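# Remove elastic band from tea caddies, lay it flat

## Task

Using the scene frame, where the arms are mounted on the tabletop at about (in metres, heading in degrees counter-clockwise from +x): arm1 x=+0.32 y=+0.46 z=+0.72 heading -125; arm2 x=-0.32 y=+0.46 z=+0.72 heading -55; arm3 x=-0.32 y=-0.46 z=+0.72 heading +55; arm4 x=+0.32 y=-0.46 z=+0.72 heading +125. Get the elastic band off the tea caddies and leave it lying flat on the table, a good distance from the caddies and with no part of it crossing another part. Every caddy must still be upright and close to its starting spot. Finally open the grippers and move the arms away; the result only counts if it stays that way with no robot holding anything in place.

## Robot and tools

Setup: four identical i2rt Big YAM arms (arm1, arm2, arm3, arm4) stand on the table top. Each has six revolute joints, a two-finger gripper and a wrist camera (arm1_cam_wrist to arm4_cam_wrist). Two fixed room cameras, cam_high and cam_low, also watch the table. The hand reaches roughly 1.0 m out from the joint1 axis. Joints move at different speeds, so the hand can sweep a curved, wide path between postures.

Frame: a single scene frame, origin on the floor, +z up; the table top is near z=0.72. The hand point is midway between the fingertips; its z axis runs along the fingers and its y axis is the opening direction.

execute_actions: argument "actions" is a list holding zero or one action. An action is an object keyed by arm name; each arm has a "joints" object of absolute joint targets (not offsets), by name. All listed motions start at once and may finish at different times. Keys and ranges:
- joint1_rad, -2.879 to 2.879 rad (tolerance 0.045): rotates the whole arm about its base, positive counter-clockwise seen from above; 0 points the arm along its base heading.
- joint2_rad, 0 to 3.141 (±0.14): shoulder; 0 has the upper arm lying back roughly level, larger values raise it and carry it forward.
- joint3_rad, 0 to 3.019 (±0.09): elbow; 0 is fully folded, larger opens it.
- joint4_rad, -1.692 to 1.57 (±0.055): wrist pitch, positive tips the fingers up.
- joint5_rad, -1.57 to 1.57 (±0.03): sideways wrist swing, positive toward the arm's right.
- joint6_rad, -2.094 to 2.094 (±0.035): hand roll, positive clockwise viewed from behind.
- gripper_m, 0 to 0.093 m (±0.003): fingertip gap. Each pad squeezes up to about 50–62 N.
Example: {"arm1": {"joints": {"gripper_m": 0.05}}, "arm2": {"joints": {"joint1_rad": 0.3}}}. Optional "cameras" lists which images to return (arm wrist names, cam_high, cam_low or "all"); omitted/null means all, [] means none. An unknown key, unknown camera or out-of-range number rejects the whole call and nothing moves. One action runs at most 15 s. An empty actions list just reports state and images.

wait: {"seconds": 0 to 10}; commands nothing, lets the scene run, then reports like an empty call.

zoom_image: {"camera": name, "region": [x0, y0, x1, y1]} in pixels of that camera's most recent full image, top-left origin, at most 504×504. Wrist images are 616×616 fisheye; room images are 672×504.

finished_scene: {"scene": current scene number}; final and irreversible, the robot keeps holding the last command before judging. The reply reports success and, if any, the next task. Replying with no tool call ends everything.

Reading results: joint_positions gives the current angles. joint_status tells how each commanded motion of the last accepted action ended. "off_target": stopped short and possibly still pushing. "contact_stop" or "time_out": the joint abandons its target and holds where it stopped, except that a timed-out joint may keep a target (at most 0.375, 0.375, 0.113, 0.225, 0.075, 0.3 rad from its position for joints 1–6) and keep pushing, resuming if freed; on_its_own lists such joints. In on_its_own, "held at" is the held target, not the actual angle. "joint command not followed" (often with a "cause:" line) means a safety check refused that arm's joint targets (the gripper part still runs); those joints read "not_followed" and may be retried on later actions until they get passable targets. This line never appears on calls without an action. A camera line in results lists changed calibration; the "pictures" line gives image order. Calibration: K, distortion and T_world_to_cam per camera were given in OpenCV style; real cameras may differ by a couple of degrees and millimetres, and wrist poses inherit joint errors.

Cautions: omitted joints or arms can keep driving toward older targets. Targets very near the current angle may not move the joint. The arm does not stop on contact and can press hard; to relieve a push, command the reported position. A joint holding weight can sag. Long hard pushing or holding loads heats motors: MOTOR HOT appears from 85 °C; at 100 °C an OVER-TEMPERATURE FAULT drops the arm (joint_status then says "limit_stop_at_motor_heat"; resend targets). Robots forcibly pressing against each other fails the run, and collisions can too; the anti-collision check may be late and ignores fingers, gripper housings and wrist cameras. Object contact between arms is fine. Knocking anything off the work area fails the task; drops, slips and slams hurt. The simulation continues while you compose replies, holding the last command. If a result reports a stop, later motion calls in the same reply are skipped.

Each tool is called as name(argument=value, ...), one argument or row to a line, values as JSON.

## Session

execute_actions(
  actions=[],
)

Scene clock: 0.00 s.
Motor temperatures (°C, as the motors report them): arm1=[18 21 22 20 20 21] | arm2=[19 21 25 21 21 19] | arm3=[19 20 24 19 20 21] | arm4=[22 20 23 22 20 18]
arm1.joint_positions: joint1_rad=-0.017 joint2_rad=+0.447 joint3_rad=+1.471 joint4_rad=-1.522 joint5_rad=-0.015 joint6_rad=+0.012 gripper_m=+0.095
arm1.joint_status: not commanded
arm1.hand: x=+0.2472 y=+0.3534 z=+1.3594 quat_wxyz=(-0.233, -0.770, -0.386, +0.451) (m; scene frame)
arm2.joint_positions: joint1_rad=+0.010 joint2_rad=+0.445 joint3_rad=+1.474 joint4_rad=-1.548 joint5_rad=-0.008 joint6_rad=-0.009 gripper_m=+0.094
arm2.joint_status: not commanded
arm2.hand: x=-0.2434 y=+0.3676 z=+1.3071 quat_wxyz=(-0.447, -0.381, -0.776, +0.229) (m; scene frame)
arm3.joint_positions: joint1_rad=+0.014 joint2_rad=+0.441 joint3_rad=+1.470 joint4_rad=-1.539 joint5_rad=-0.010 joint6_rad=-0.016 gripper_m=+0.094
arm3.joint_status: not commanded
arm3.hand: x=-0.2584 y=-0.3577 z=+1.3439 quat_wxyz=(-0.441, +0.430, -0.747, -0.248) (m; scene frame)
arm4.joint_positions: joint1_rad=+0.008 joint2_rad=+0.450 joint3_rad=+1.453 joint4_rad=-1.526 joint5_rad=-0.008 joint6_rad=+0.010 gripper_m=+0.094
arm4.joint_status: not commanded
arm4.hand: x=+0.2450 y=-0.3527 z=+1.3156 quat_wxyz=(-0.228, +0.765, -0.407, -0.444) (m; scene frame)
pictures: arm1_cam_wrist, arm2_cam_wrist, arm3_cam_wrist, arm4_cam_wrist, cam_high, cam_low
Images, in order (width x height): arm1_cam_wrist 616x616, arm2_cam_wrist 616x616, arm3_cam_wrist 616x616, arm4_cam_wrist 616x616, cam_high 672x504, cam_low 672x504.

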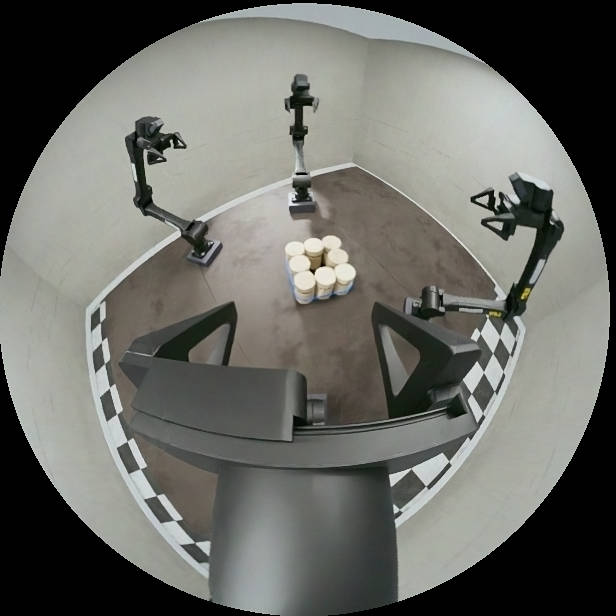

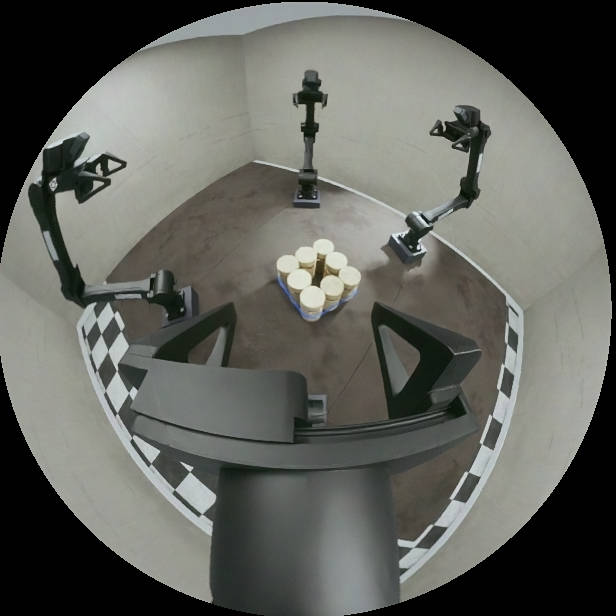

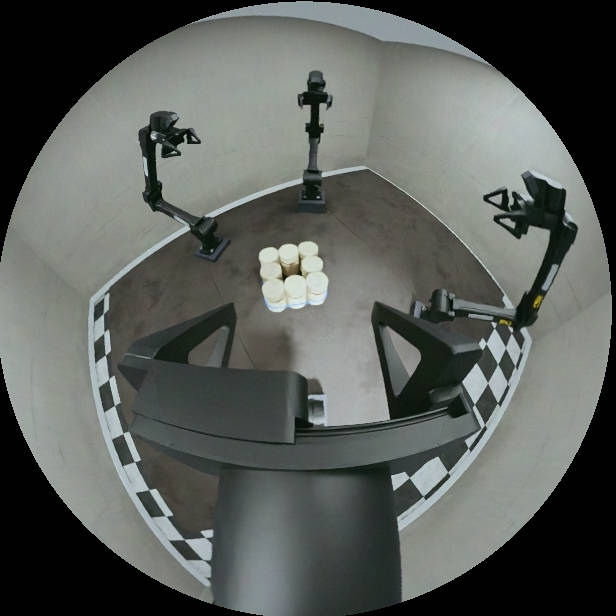

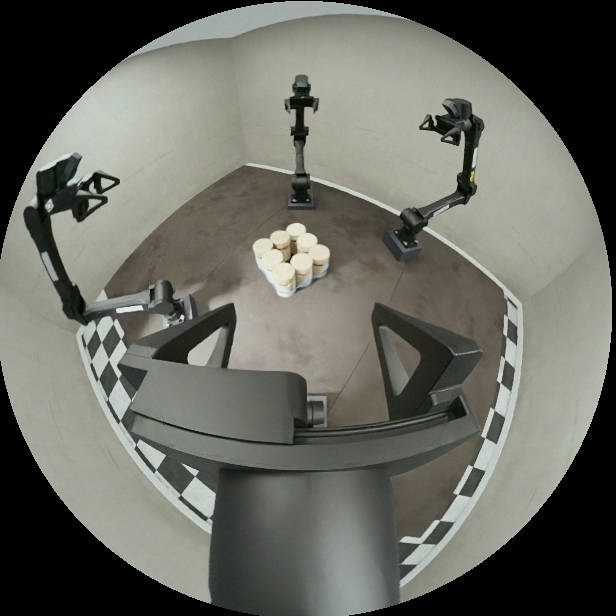

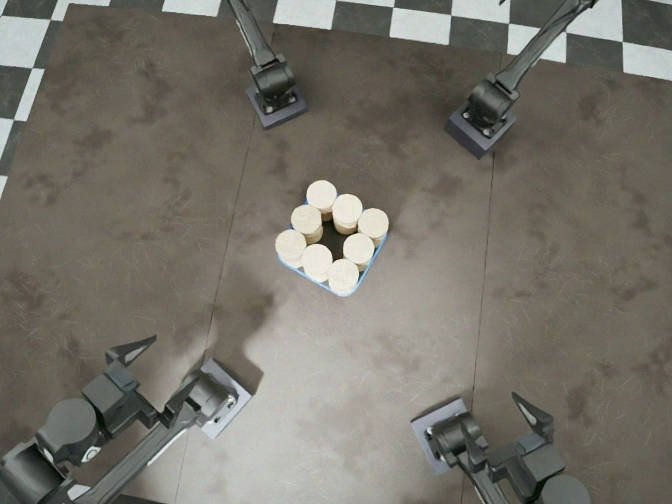

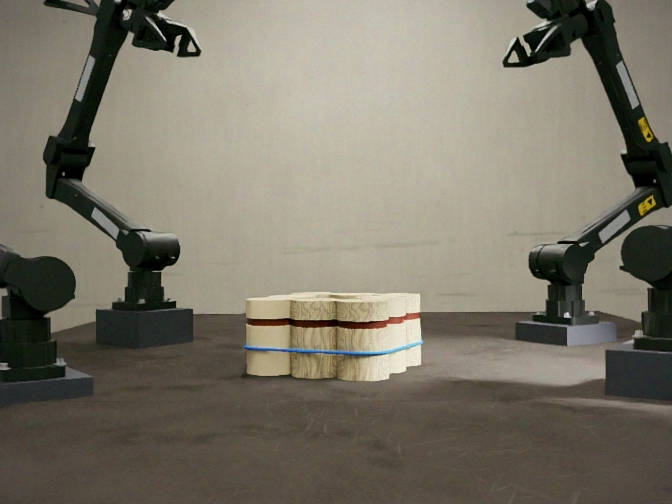

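zoom_image(
  camera="cam_high",
  region=[250, 160, 410, 310],
)

zoom_image(
  camera="cam_low",
  region=[220, 270, 450, 400],
)

Region (250, 160, 410, 310) of cam_high's 672x504 image, scaled by 3.150, with more detail than that image has; it fills the top 472 rows of this view, and the rest is white.

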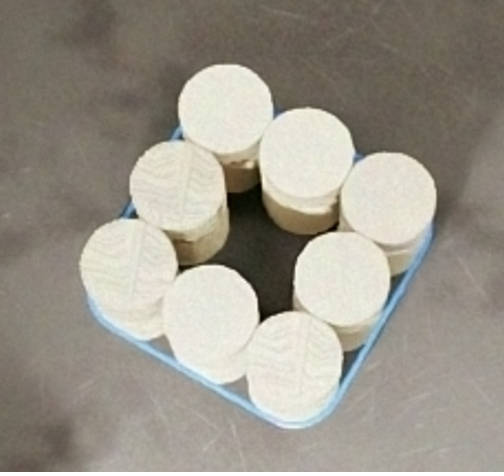

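Region (220, 270, 450, 400) of cam_low's 672x504 image, scaled by 2.191, with more detail than that image has; it fills the top 285 rows of this view, and the rest is white.

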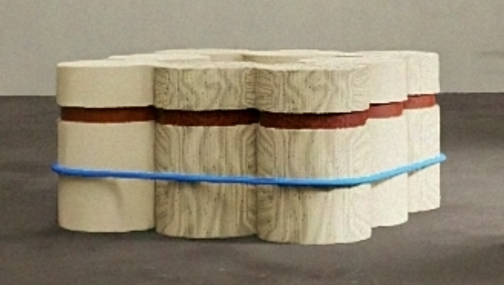

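execute_actions(
  actions=[
    {"arm1":{"joints":{"joint1_rad":-0.14,"joint2_rad":0.85,"joint3_rad":0.588,"joint4_rad":-0.3,"joint6_rad":1.27,"gripper_m":0.032}},"arm2":{"joints":{"joint1_rad":-0.497,"joint2_rad":0.75,"joint3_rad":0.558,"joint4_rad":-0.55,"joint5_rad":-0.36,"joint6_rad":0.70,"gripper_m":0.032}},"arm3":{"joints":{"joint1_rad":0.143,"joint2_rad":0.75,"joint3_rad":0.475,"joint4_rad":-0.33,"joint6_rad":1.53,"gripper_m":0.032}},"arm4":{"joints":{"joint1_rad":-0.096,"joint2_rad":0.85,"joint3_rad":0.75,"joint4_rad":-0.5,"joint5_rad":-0.21,"joint6_rad":1.02,"gripper_m":0.032}}},
  ],
  cameras=[],
)

execute_actions(
  actions=[
    {"arm1":{"joints":{"joint2_rad":1.492,"joint4_rad":-0.09}},"arm2":{"joints":{"joint2_rad":1.258,"joint4_rad":-0.432}},"arm3":{"joints":{"joint2_rad":1.342,"joint4_rad":-0.12}},"arm4":{"joints":{"joint2_rad":1.488,"joint4_rad":-0.305}}},
  ],
)

Scene clock: 59.50 s.
Motor temperatures (°C, as the motors report them): arm1=[18 21 24 20 20 21] | arm2=[19 21 28 22 21 19] | arm3=[19 20 28 20 20 21] | arm4=[22 20 26 22 20 18]
arm1.joint_positions: joint1_rad=-0.136 joint2_rad=+0.857 joint3_rad=+0.587 joint4_rad=-0.313 joint5_rad=-0.015 joint6_rad=+1.261 gripper_m=+0.032
arm1.joint_status: all done
arm1.hand: x=+0.0464 y=+0.1680 z=+1.0167 quat_wxyz=(-0.406, -0.861, +0.193, +0.237) (m; scene frame)
arm2.joint_positions: joint1_rad=-0.495 joint2_rad=+0.756 joint3_rad=+0.564 joint4_rad=-0.568 joint5_rad=-0.357 joint6_rad=+0.683 gripper_m=+0.032
arm2.joint_status: all done
arm2.hand: x=-0.2145 y=+0.1338 z=+0.9528 quat_wxyz=(-0.421, -0.754, -0.505, -0.004) (m; scene frame)
arm3.joint_positions: joint1_rad=+0.135 joint2_rad=+0.764 joint3_rad=+0.470 joint4_rad=-0.351 joint5_rad=-0.010 joint6_rad=+1.520 gripper_m=+0.032
arm3.joint_status: all done
arm3.hand: x=-0.1731 y=-0.1344 z=+0.9662 quat_wxyz=(-0.101, -0.165, -0.879, -0.435) (m; scene frame)
arm4.joint_positions: joint1_rad=-0.091 joint2_rad=+0.852 joint3_rad=+0.750 joint4_rad=-0.523 joint5_rad=-0.207 joint6_rad=+1.011 gripper_m=+0.032
arm4.joint_status: all done
arm4.hand: x=+0.0972 y=-0.1247 z=+1.0388 quat_wxyz=(+0.078, +0.488, -0.741, -0.454) (m; scene frame)
pictures: none
No camera images: the call's "cameras" was empty. Leave "cameras" out to get every camera's image.

Scene clock: 60.83 s.
Motor temperatures (°C, as the motors report them): arm1=[18 21 24 20 20 21] | arm2=[19 21 28 22 21 19] | arm3=[19 20 28 20 20 21] | arm4=[22 20 26 22 20 18]
arm1.joint_positions: joint1_rad=-0.136 joint2_rad=+1.484 joint3_rad=+0.587 joint4_rad=-0.101 joint5_rad=-0.015 joint6_rad=+1.262 gripper_m=+0.032
arm1.joint_status: all done
arm1.hand: x=+0.0260 y=+0.1489 z=+0.8011 quat_wxyz=(-0.242, -0.937, +0.213, +0.139) (m; scene frame)
arm2.joint_positions: joint1_rad=-0.495 joint2_rad=+1.258 joint3_rad=+0.564 joint4_rad=-0.447 joint5_rad=-0.358 joint6_rad=+0.683 gripper_m=+0.032
arm2.joint_status: all done
arm2.hand: x=-0.2127 y=+0.1099 z=+0.8019 quat_wxyz=(-0.259, -0.820, -0.504, -0.079) (m; scene frame)
arm3.joint_positions: joint1_rad=+0.135 joint2_rad=+1.328 joint3_rad=+0.470 joint4_rad=-0.139 joint5_rad=-0.010 joint6_rad=+1.521 gripper_m=+0.032
arm3.joint_status: all done
arm3.hand: x=-0.1638 y=-0.1137 z=+0.8021 quat_wxyz=(-0.062, -0.179, -0.942, -0.276) (m; scene frame)
arm4.joint_positions: joint1_rad=-0.091 joint2_rad=+1.495 joint3_rad=+0.743 joint4_rad=-0.323 joint5_rad=-0.207 joint6_rad=+1.011 gripper_m=+0.032
arm4.joint_status: all done
arm4.hand: x=+0.0715 y=-0.0769 z=+0.7983 quat_wxyz=(+0.092, +0.509, -0.820, -0.246) (m; scene frame)
pictures: arm1_cam_wrist, arm2_cam_wrist, arm3_cam_wrist, arm4_cam_wrist, cam_high, cam_low
camera_calibration (this result's frames):
arm1_cam_wrist: T_world_to_cam=[[0.326633, 0.786208, -0.524583, 0.295944], [0.918599, -0.133438, 0.371981, -0.30029], [0.222455, -0.603383, -0.765795, 0.819157], [0, 0, 0, 1]] pos_world=[-0.00304502, 0.221523, 0.894256]
arm2_cam_wrist: T_world_to_cam=[[-0.786216, 0.350907, -0.508653, 0.201303], [0.156054, 0.909195, 0.38602, -0.369562], [0.597922, 0.224118, -0.769584, 0.848443], [0, 0, 0, 1]] pos_world=[-0.291363, 0.075214, 0.898001]
arm3_cam_wrist: T_world_to_cam=[[-0.306733, -0.781153, -0.543796, 0.301355], [-0.878953, 0.0132664, 0.476725, -0.519867], [-0.365181, 0.624198, -0.690666, 0.689012], [0, 0, 0, 1]] pos_world=[-0.112889, -0.187778, 0.887586]
arm4_cam_wrist: T_world_to_cam=[[0.792123, -0.362552, -0.491016, 0.306432], [-0.147015, -0.894115, 0.42302, -0.390502], [-0.592391, -0.262897, -0.76155, 0.756376], [0, 0, 0, 1]] pos_world=[0.147929, -0.039207, 0.891671]
Images, in order (width x height): arm1_cam_wrist 616x616, arm2_cam_wrist 616x616, arm3_cam_wrist 616x616, arm4_cam_wrist 616x616, cam_high 672x504, cam_low 672x504.

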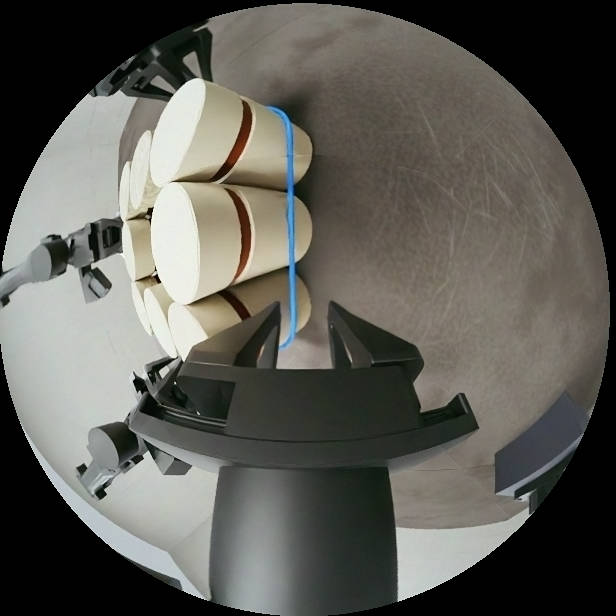

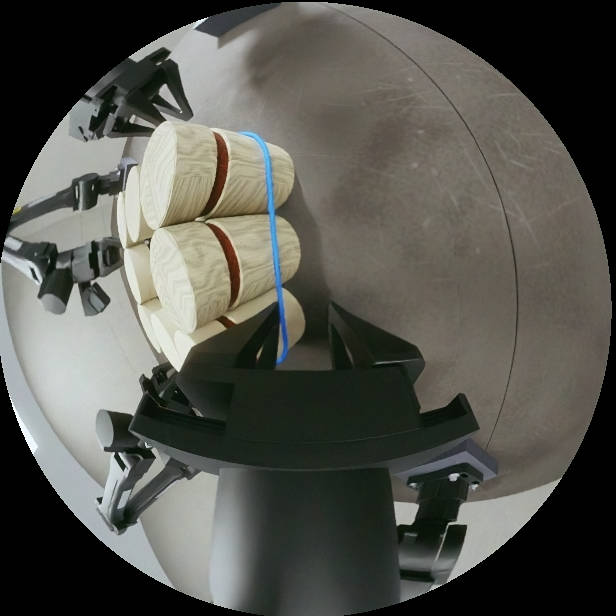

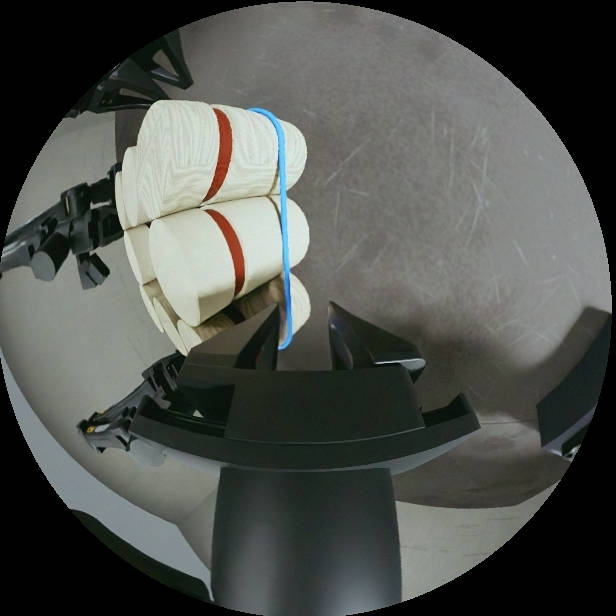

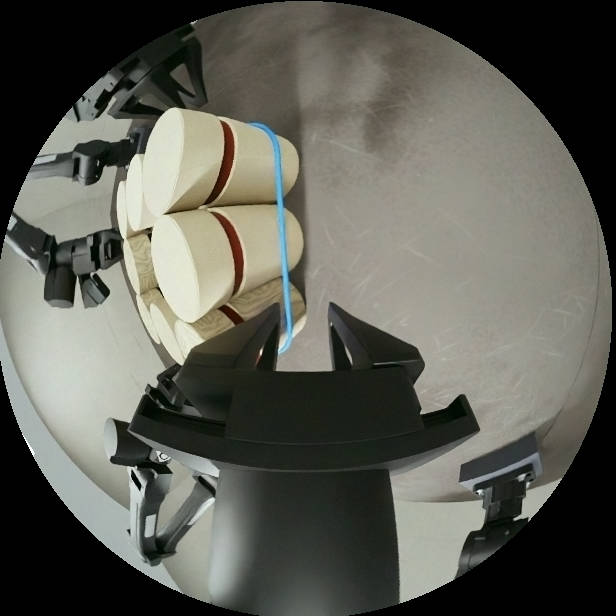

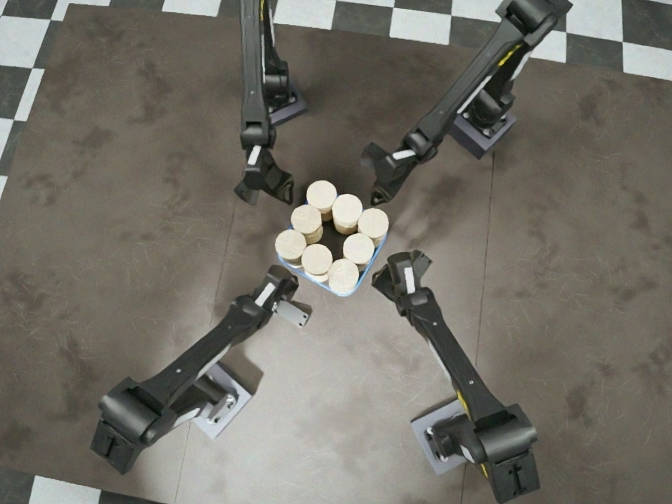

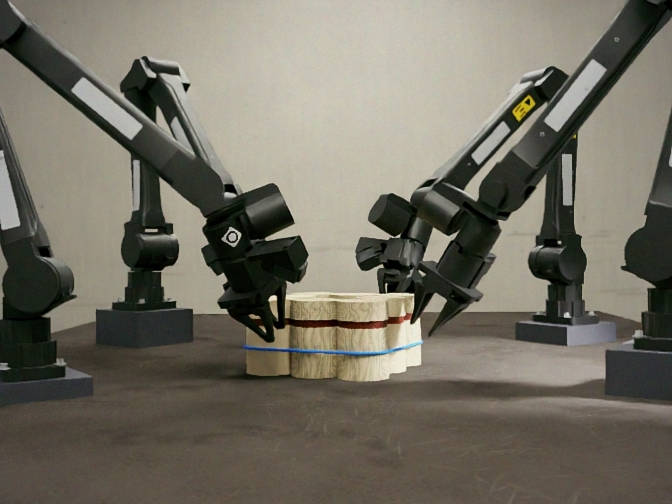

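execute_actions(
  actions=[
    {"arm1":{"joints":{"joint1_rad":-0.118,"joint2_rad":1.594,"joint3_rad":0.675,"joint4_rad":-0.05}},"arm2":{"joints":{"joint1_rad":-0.393,"joint2_rad":1.35,"joint3_rad":0.62,"joint4_rad":-0.375}},"arm3":{"joints":{"joint1_rad":0.165,"joint2_rad":1.482,"joint3_rad":0.575,"joint4_rad":-0.06}},"arm4":{"joints":{"joint1_rad":-0.043,"joint2_rad":1.56,"joint3_rad":0.815,"joint4_rad":-0.268}}},
  ],
  cameras=["arm1_cam_wrist","arm2_cam_wrist","arm3_cam_wrist","arm4_cam_wrist"],
)

Scene clock: 99.37 s.
Motor temperatures (°C, as the motors report them): arm1=[18 22 23 20 20 21] | arm2=[19 21 28 22 21 19] | arm3=[19 20 28 20 20 21] | arm4=[22 21 26 22 20 18]
arm1.joint_positions: joint1_rad=-0.126 joint2_rad=+1.584 joint3_rad=+0.649 joint4_rad=-0.061 joint5_rad=-0.015 joint6_rad=+1.262 gripper_m=+0.032
arm1.joint_status: all done
arm1.hand: x=+0.0106 y=+0.1263 z=+0.7872 quat_wxyz=(-0.243, -0.937, +0.208, +0.138) (m; scene frame)
arm2.joint_positions: joint1_rad=-0.392 joint2_rad=+1.351 joint3_rad=+0.570 joint4_rad=-0.390 joint5_rad=-0.358 joint6_rad=+0.683 gripper_m=+0.032
arm2.joint_status: all done
arm2.hand: x=-0.1756 y=+0.1162 z=+0.7773 quat_wxyz=(-0.241, -0.797, -0.545, -0.098) (m; scene frame)
arm3.joint_positions: joint1_rad=+0.157 joint2_rad=+1.466 joint3_rad=+0.551 joint4_rad=-0.076 joint5_rad=-0.012 joint6_rad=+1.521 gripper_m=+0.032
arm3.joint_status: all done
arm3.hand: x=-0.1569 y=-0.0759 z=+0.7889 quat_wxyz=(-0.058, -0.168, -0.943, -0.280) (m; scene frame)
arm4.joint_positions: joint1_rad=-0.043 joint2_rad=+1.559 joint3_rad=+0.775 joint4_rad=-0.286 joint5_rad=-0.209 joint6_rad=+1.011 gripper_m=+0.032
arm4.joint_status: all done
arm4.hand: x=+0.0445 y=-0.0751 z=+0.7864 quat_wxyz=(+0.099, +0.528, -0.807, -0.245) (m; scene frame)
pictures: arm1_cam_wrist, arm2_cam_wrist, arm3_cam_wrist, arm4_cam_wrist
camera_calibration (this result's frames):
arm1_cam_wrist: T_world_to_cam=[[0.317936, 0.788442, -0.526571, 0.312777], [0.920582, -0.12385, 0.370392, -0.283858], [0.226816, -0.602512, -0.765202, 0.797711], [0, 0, 0, 1]] pos_world=[-0.0190622, 0.198868, 0.880248]
arm2_cam_wrist: T_world_to_cam=[[-0.821789, 0.283266, -0.494391, 0.2062], [0.0642086, 0.908181, 0.413623, -0.409112], [0.566162, 0.308167, -0.764522, 0.786636], [0, 0, 0, 1]] pos_world=[-0.249641, 0.0707235, 0.872562]
arm3_cam_wrist: T_world_to_cam=[[-0.288421, -0.784713, -0.54867, 0.332354], [-0.879411, -0.00956896, 0.475967, -0.509263], [-0.378748, 0.619785, -0.687325, 0.653722], [0, 0, 0, 1]] pos_world=[-0.104398, -0.149238, 0.874064]
arm4_cam_wrist: T_world_to_cam=[[0.807096, -0.322534, -0.494538, 0.327707], [-0.102314, -0.901334, 0.420866, -0.388667], [-0.581488, -0.289081, -0.760463, 0.728523], [0, 0, 0, 1]] pos_world=[0.11937, -0.0340193, 0.879655]
Images, in order (width x height): arm1_cam_wrist 616x616, arm2_cam_wrist 616x616, arm3_cam_wrist 616x616, arm4_cam_wrist 616x616.

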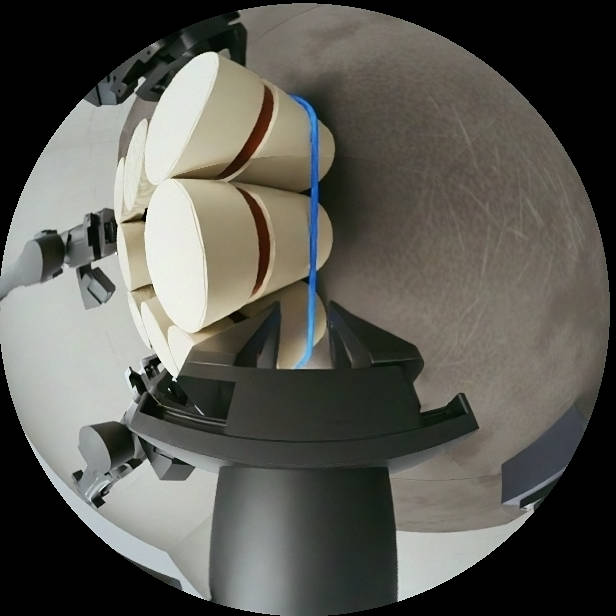

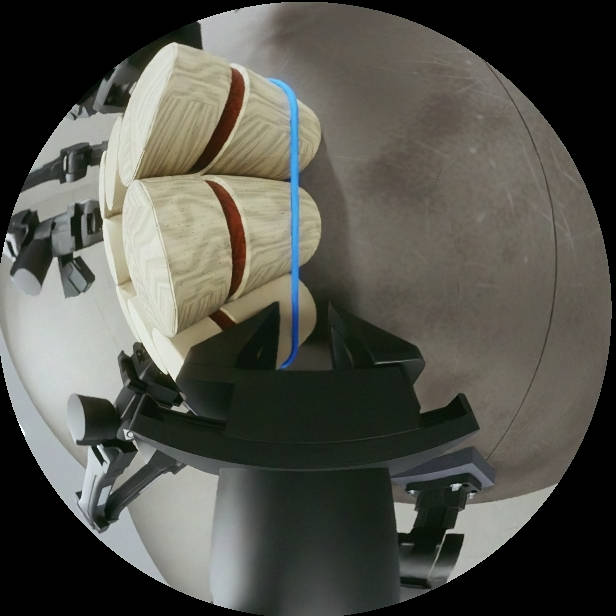

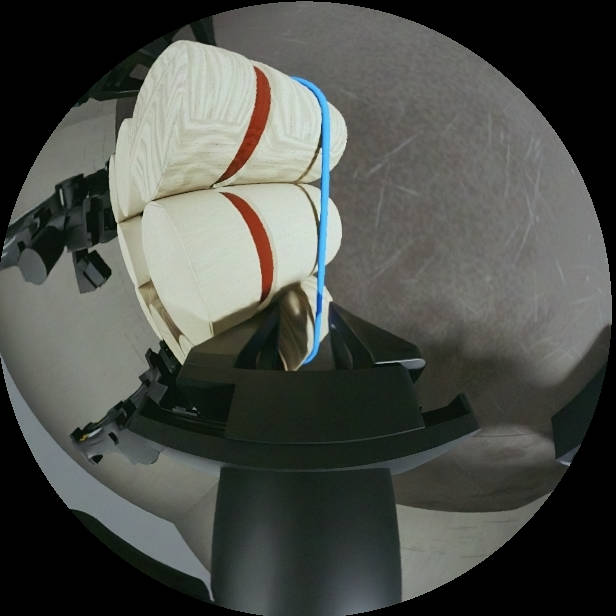

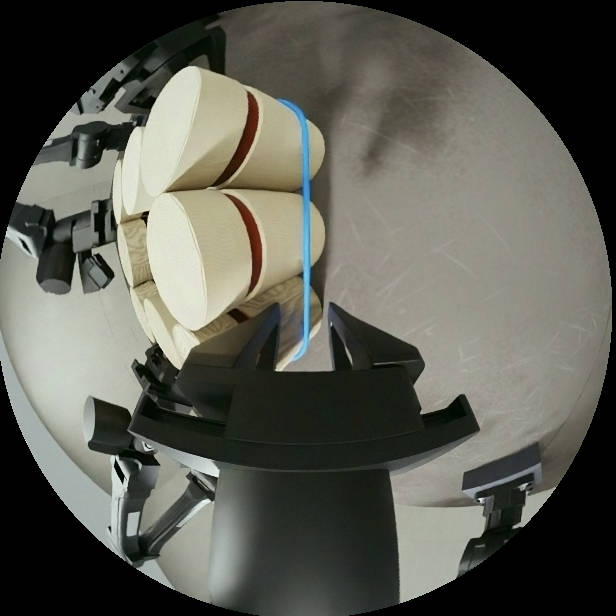

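execute_actions(
  actions=[
    {"arm1":{"joints":{"joint1_rad":-0.113,"joint2_rad":1.706,"joint3_rad":0.685,"joint4_rad":0.052}},"arm2":{"joints":{"joint1_rad":-0.374,"joint2_rad":1.458,"joint3_rad":0.632,"joint4_rad":-0.252}},"arm3":{"joints":{"joint2_rad":1.608,"joint4_rad":0.058}},"arm4":{"joints":{"joint1_rad":-0.035,"joint2_rad":1.655,"joint3_rad":0.822,"joint4_rad":-0.172}}},
  ],
)

Scene clock: 105.87 s.
Motor temperatures (°C, as the motors report them): arm1=[18 22 24 20 20 21] | arm2=[19 21 29 22 20 19] | arm3=[19 20 28 20 20 21] | arm4=[22 21 27 22 20 18]
arm1.joint_positions: joint1_rad=-0.124 joint2_rad=+1.701 joint3_rad=+0.651 joint4_rad=+0.036 joint5_rad=-0.015 joint6_rad=+1.262 gripper_m=+0.032
arm1.joint_status: all done
arm1.hand: x=+0.0091 y=+0.1235 z=+0.7498 quat_wxyz=(-0.236, -0.940, +0.207, +0.134) (m; scene frame)
arm2.joint_positions: joint1_rad=-0.382 joint2_rad=+1.460 joint3_rad=+0.582 joint4_rad=-0.285 joint5_rad=-0.360 joint6_rad=+0.683 gripper_m=+0.032
arm2.joint_status: all done
arm2.hand: x=-0.1684 y=+0.1015 z=+0.7527 quat_wxyz=(-0.244, -0.793, -0.549, -0.098) (m; scene frame)
arm3.joint_positions: joint1_rad=+0.158 joint2_rad=+1.597 joint3_rad=+0.551 joint4_rad=+0.031 joint5_rad=-0.010 joint6_rad=+1.521 gripper_m=+0.032
arm3.joint_status: all done
arm3.hand: x=-0.1556 y=-0.0725 z=+0.7513 quat_wxyz=(-0.057, -0.168, -0.947, -0.269) (m; scene frame)
arm4.joint_positions: joint1_rad=-0.043 joint2_rad=+1.662 joint3_rad=+0.782 joint4_rad=-0.199 joint5_rad=-0.211 joint6_rad=+1.011 gripper_m=+0.032
arm4.joint_status: all done
arm4.hand: x=+0.0389 y=-0.0672 z=+0.7524 quat_wxyz=(+0.100, +0.529, -0.807, -0.241) (m; scene frame)
pictures: arm1_cam_wrist, arm2_cam_wrist, arm3_cam_wrist, arm4_cam_wrist, cam_high, cam_low
camera_calibration (this result's frames):
arm1_cam_wrist: T_world_to_cam=[[0.322055, 0.795829, -0.512774, 0.284536], [0.916564, -0.126482, 0.379359, -0.27539], [0.237048, -0.592164, -0.770162, 0.770071], [0, 0, 0, 1]] pos_world=[-0.021767, 0.194735, 0.843454]
arm2_cam_wrist: T_world_to_cam=[[-0.822831, 0.271145, -0.49943, 0.20898], [0.053858, 0.912086, 0.406446, -0.382728], [0.565729, 0.307538, -0.765096, 0.768753], [0, 0, 0, 1]] pos_world=[-0.242337, 0.0559962, 0.848099]
arm3_cam_wrist: T_world_to_cam=[[-0.292732, -0.796309, -0.529339, 0.298656], [-0.875852, 0.00118343, 0.482578, -0.493793], [-0.383655, 0.604888, -0.697796, 0.632277], [0, 0, 0, 1]] pos_world=[-0.102487, -0.14405, 0.837584]
arm4_cam_wrist: T_world_to_cam=[[0.808991, -0.325096, -0.48974, 0.314127], [-0.101784, -0.898033, 0.427991, -0.373018], [-0.578941, -0.296393, -0.759591, 0.700456], [0, 0, 0, 1]] pos_world=[0.11343, -0.0252503, 0.845549]
Images, in order (width x height): arm1_cam_wrist 616x616, arm2_cam_wrist 616x616, arm3_cam_wrist 616x616, arm4_cam_wrist 616x616, cam_high 672x504, cam_low 672x504.

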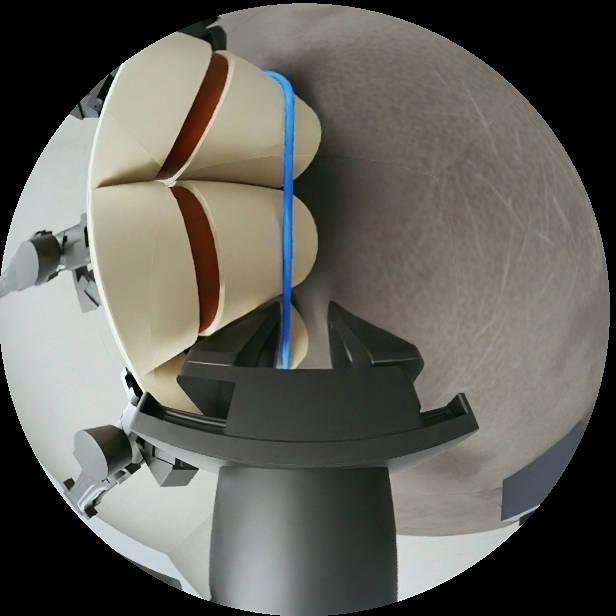

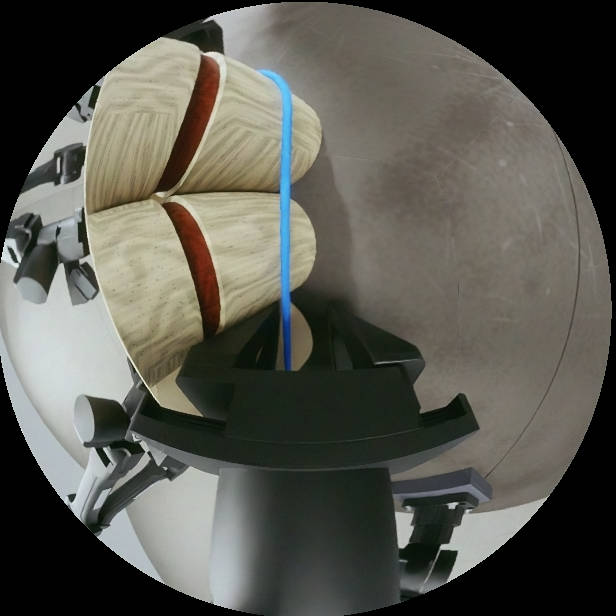

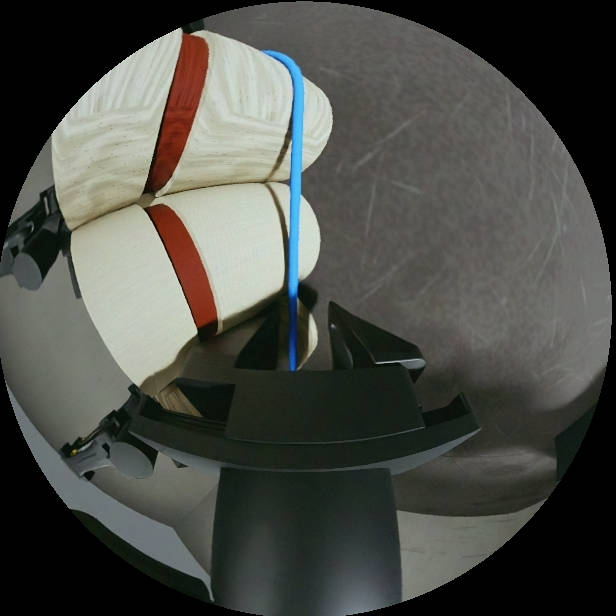

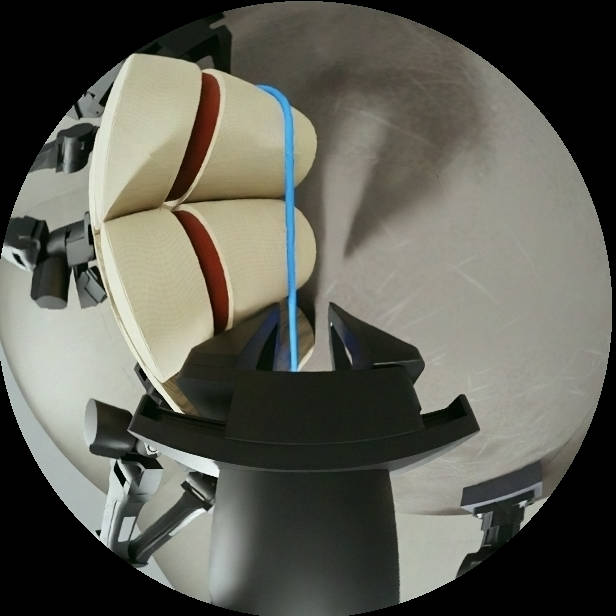

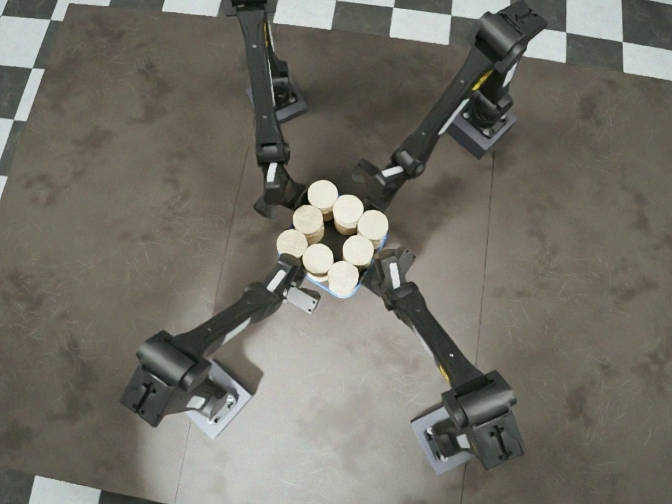

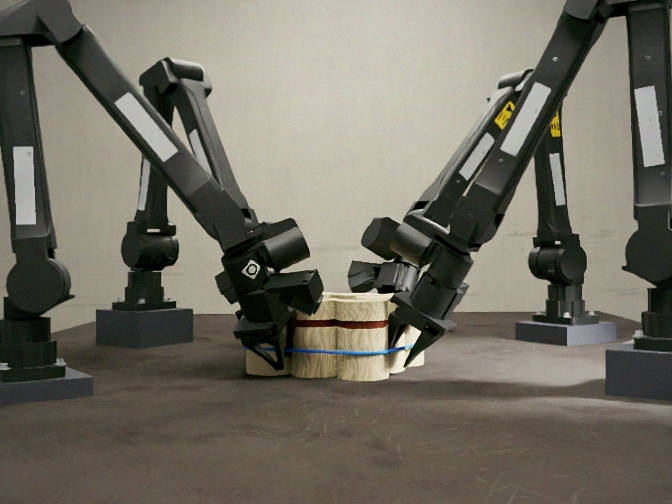

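execute_actions(
  actions=[],
)

execute_actions(
  actions=[
    {"arm1":{"joints":{"gripper_m":0}},"arm2":{"joints":{"gripper_m":0}},"arm3":{"joints":{"gripper_m":0}},"arm4":{"joints":{"gripper_m":0}}},
  ],
  cameras=["cam_high"],
)

Scene clock: 136.23 s.
Motor temperatures (°C, as the motors report them): arm1=[18 22 24 20 20 21] | arm2=[19 21 31 22 20 19] | arm3=[19 21 28 20 20 21] | arm4=[22 21 28 22 20 18]
arm1.joint_positions: joint1_rad=-0.124 joint2_rad=+1.701 joint3_rad=+0.651 joint4_rad=+0.036 joint5_rad=-0.015 joint6_rad=+1.262 gripper_m=+0.032
arm1.joint_status: all done
arm1.hand: x=+0.0091 y=+0.1235 z=+0.7498 quat_wxyz=(-0.236, -0.940, +0.207, +0.134) (m; scene frame)
arm2.joint_positions: joint1_rad=-0.382 joint2_rad=+1.460 joint3_rad=+0.582 joint4_rad=-0.285 joint5_rad=-0.360 joint6_rad=+0.683 gripper_m=+0.032
arm2.joint_status: all done
arm2.hand: x=-0.1684 y=+0.1015 z=+0.7527 quat_wxyz=(-0.244, -0.793, -0.549, -0.098) (m; scene frame)
arm3.joint_positions: joint1_rad=+0.158 joint2_rad=+1.597 joint3_rad=+0.551 joint4_rad=+0.031 joint5_rad=-0.010 joint6_rad=+1.521 gripper_m=+0.032
arm3.joint_status: all done
arm3.hand: x=-0.1556 y=-0.0725 z=+0.7513 quat_wxyz=(-0.057, -0.168, -0.947, -0.269) (m; scene frame)
arm4.joint_positions: joint1_rad=-0.043 joint2_rad=+1.662 joint3_rad=+0.782 joint4_rad=-0.199 joint5_rad=-0.211 joint6_rad=+1.011 gripper_m=+0.032
arm4.joint_status: all done
arm4.hand: x=+0.0389 y=-0.0672 z=+0.7524 quat_wxyz=(+0.100, +0.529, -0.807, -0.241) (m; scene frame)
pictures: arm1_cam_wrist, arm2_cam_wrist, arm3_cam_wrist, arm4_cam_wrist, cam_high, cam_low
camera_calibration (this result's frames):
arm1_cam_wrist: T_world_to_cam=[[0.322055, 0.795829, -0.512774, 0.284536], [0.916564, -0.126482, 0.379359, -0.27539], [0.237048, -0.592164, -0.770162, 0.770071], [0, 0, 0, 1]] pos_world=[-0.021767, 0.194735, 0.843454]
arm2_cam_wrist: T_world_to_cam=[[-0.822831, 0.271145, -0.49943, 0.20898], [0.053858, 0.912086, 0.406446, -0.382728], [0.565729, 0.307538, -0.765096, 0.768753], [0, 0, 0, 1]] pos_world=[-0.242337, 0.0559962, 0.848099]
arm3_cam_wrist: T_world_to_cam=[[-0.292732, -0.796309, -0.529339, 0.298656], [-0.875852, 0.00118343, 0.482578, -0.493793], [-0.383655, 0.604888, -0.697796, 0.632277], [0, 0, 0, 1]] pos_world=[-0.102487, -0.14405, 0.837584]
arm4_cam_wrist: T_world_to_cam=[[0.808991, -0.325096, -0.48974, 0.314127], [-0.101784, -0.898033, 0.427991, -0.373018], [-0.578941, -0.296393, -0.759591, 0.700456], [0, 0, 0, 1]] pos_world=[0.11343, -0.0252503, 0.845549]
Images, in order (width x height): arm1_cam_wrist 616x616, arm2_cam_wrist 616x616, arm3_cam_wrist 616x616, arm4_cam_wrist 616x616, cam_high 672x504, cam_low 672x504.

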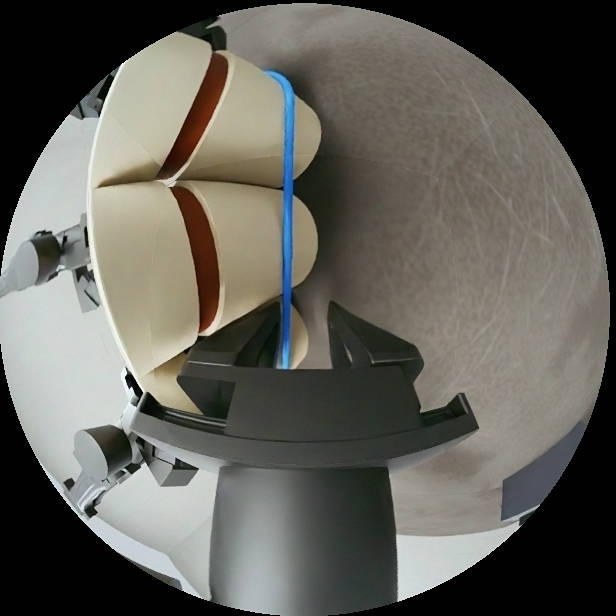

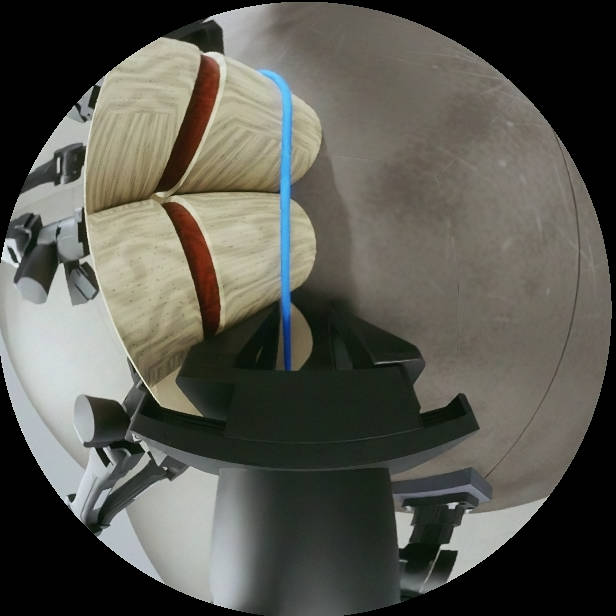

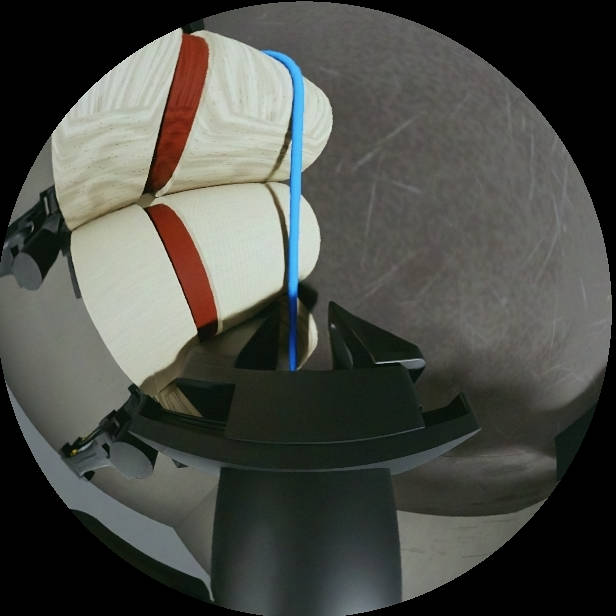

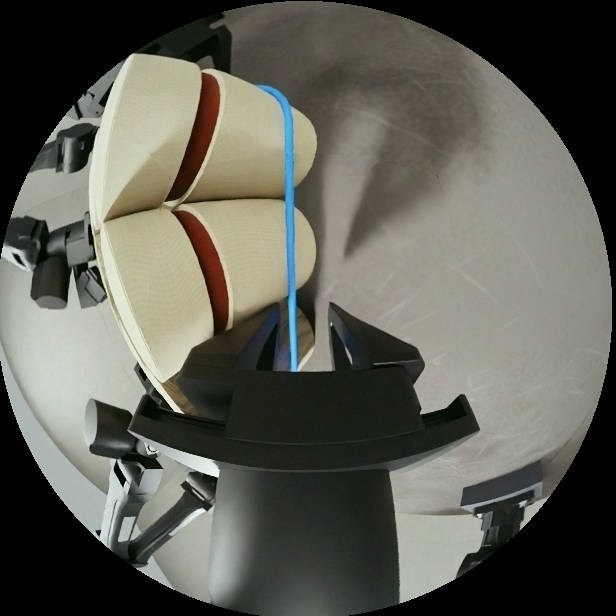

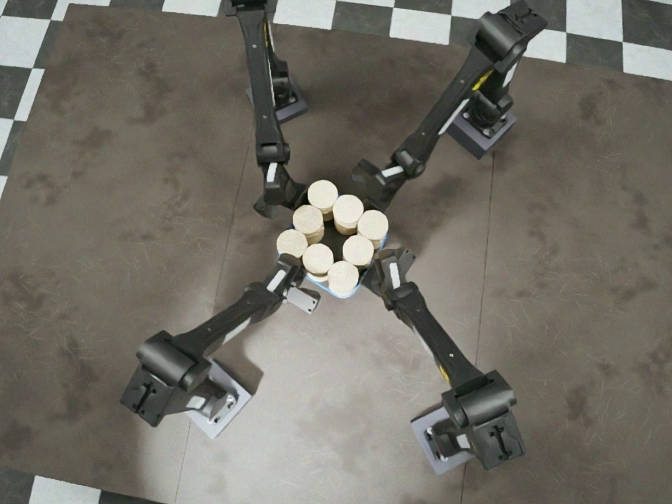

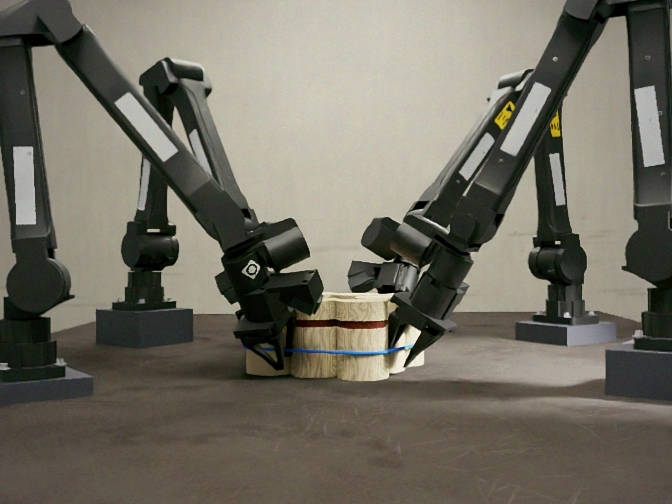

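Scene clock: 136.80 s.
Motor temperatures (°C, as the motors report them): arm1=[18 22 24 20 20 21] | arm2=[19 21 32 22 20 19] | arm3=[19 21 28 20 20 21] | arm4=[22 21 28 22 20 18]
arm1.joint_positions: joint1_rad=-0.122 joint2_rad=+1.701 joint3_rad=+0.654 joint4_rad=+0.038 joint5_rad=-0.015 joint6_rad=+1.262 gripper_m=+0.002
arm1.joint_status: all done
arm1.hand: x=+0.0081 y=+0.1216 z=+0.7510 quat_wxyz=(-0.238, -0.939, +0.207, +0.135) (m; scene frame)
arm2.joint_positions: joint1_rad=-0.382 joint2_rad=+1.460 joint3_rad=+0.582 joint4_rad=-0.269 joint5_rad=-0.360 joint6_rad=+0.683 gripper_m=+0.002
arm2.joint_status: all done
arm2.hand: x=-0.1673 y=+0.0984 z=+0.7541 quat_wxyz=(-0.251, -0.791, -0.549, -0.096) (m; scene frame)
arm3.joint_positions: joint1_rad=+0.158 joint2_rad=+1.597 joint3_rad=+0.551 joint4_rad=+0.039 joint5_rad=-0.010 joint6_rad=+1.521 gripper_m=+0.002
arm3.joint_status: all done
arm3.hand: x=-0.1550 y=-0.0710 z=+0.7523 quat_wxyz=(-0.058, -0.168, -0.946, -0.273) (m; scene frame)
arm4.joint_positions: joint1_rad=-0.043 joint2_rad=+1.662 joint3_rad=+0.782 joint4_rad=-0.191 joint5_rad=-0.211 joint6_rad=+1.011 gripper_m=+0.001
arm4.joint_status: all done
arm4.hand: x=+0.0381 y=-0.0658 z=+0.7533 quat_wxyz=(+0.100, +0.529, -0.806, -0.245) (m; scene frame)
pictures: cam_high
Images, in order (width x height): cam_high 672x504.

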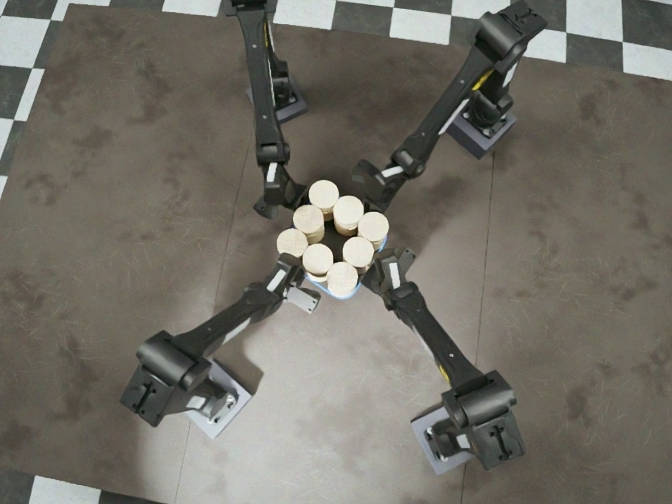

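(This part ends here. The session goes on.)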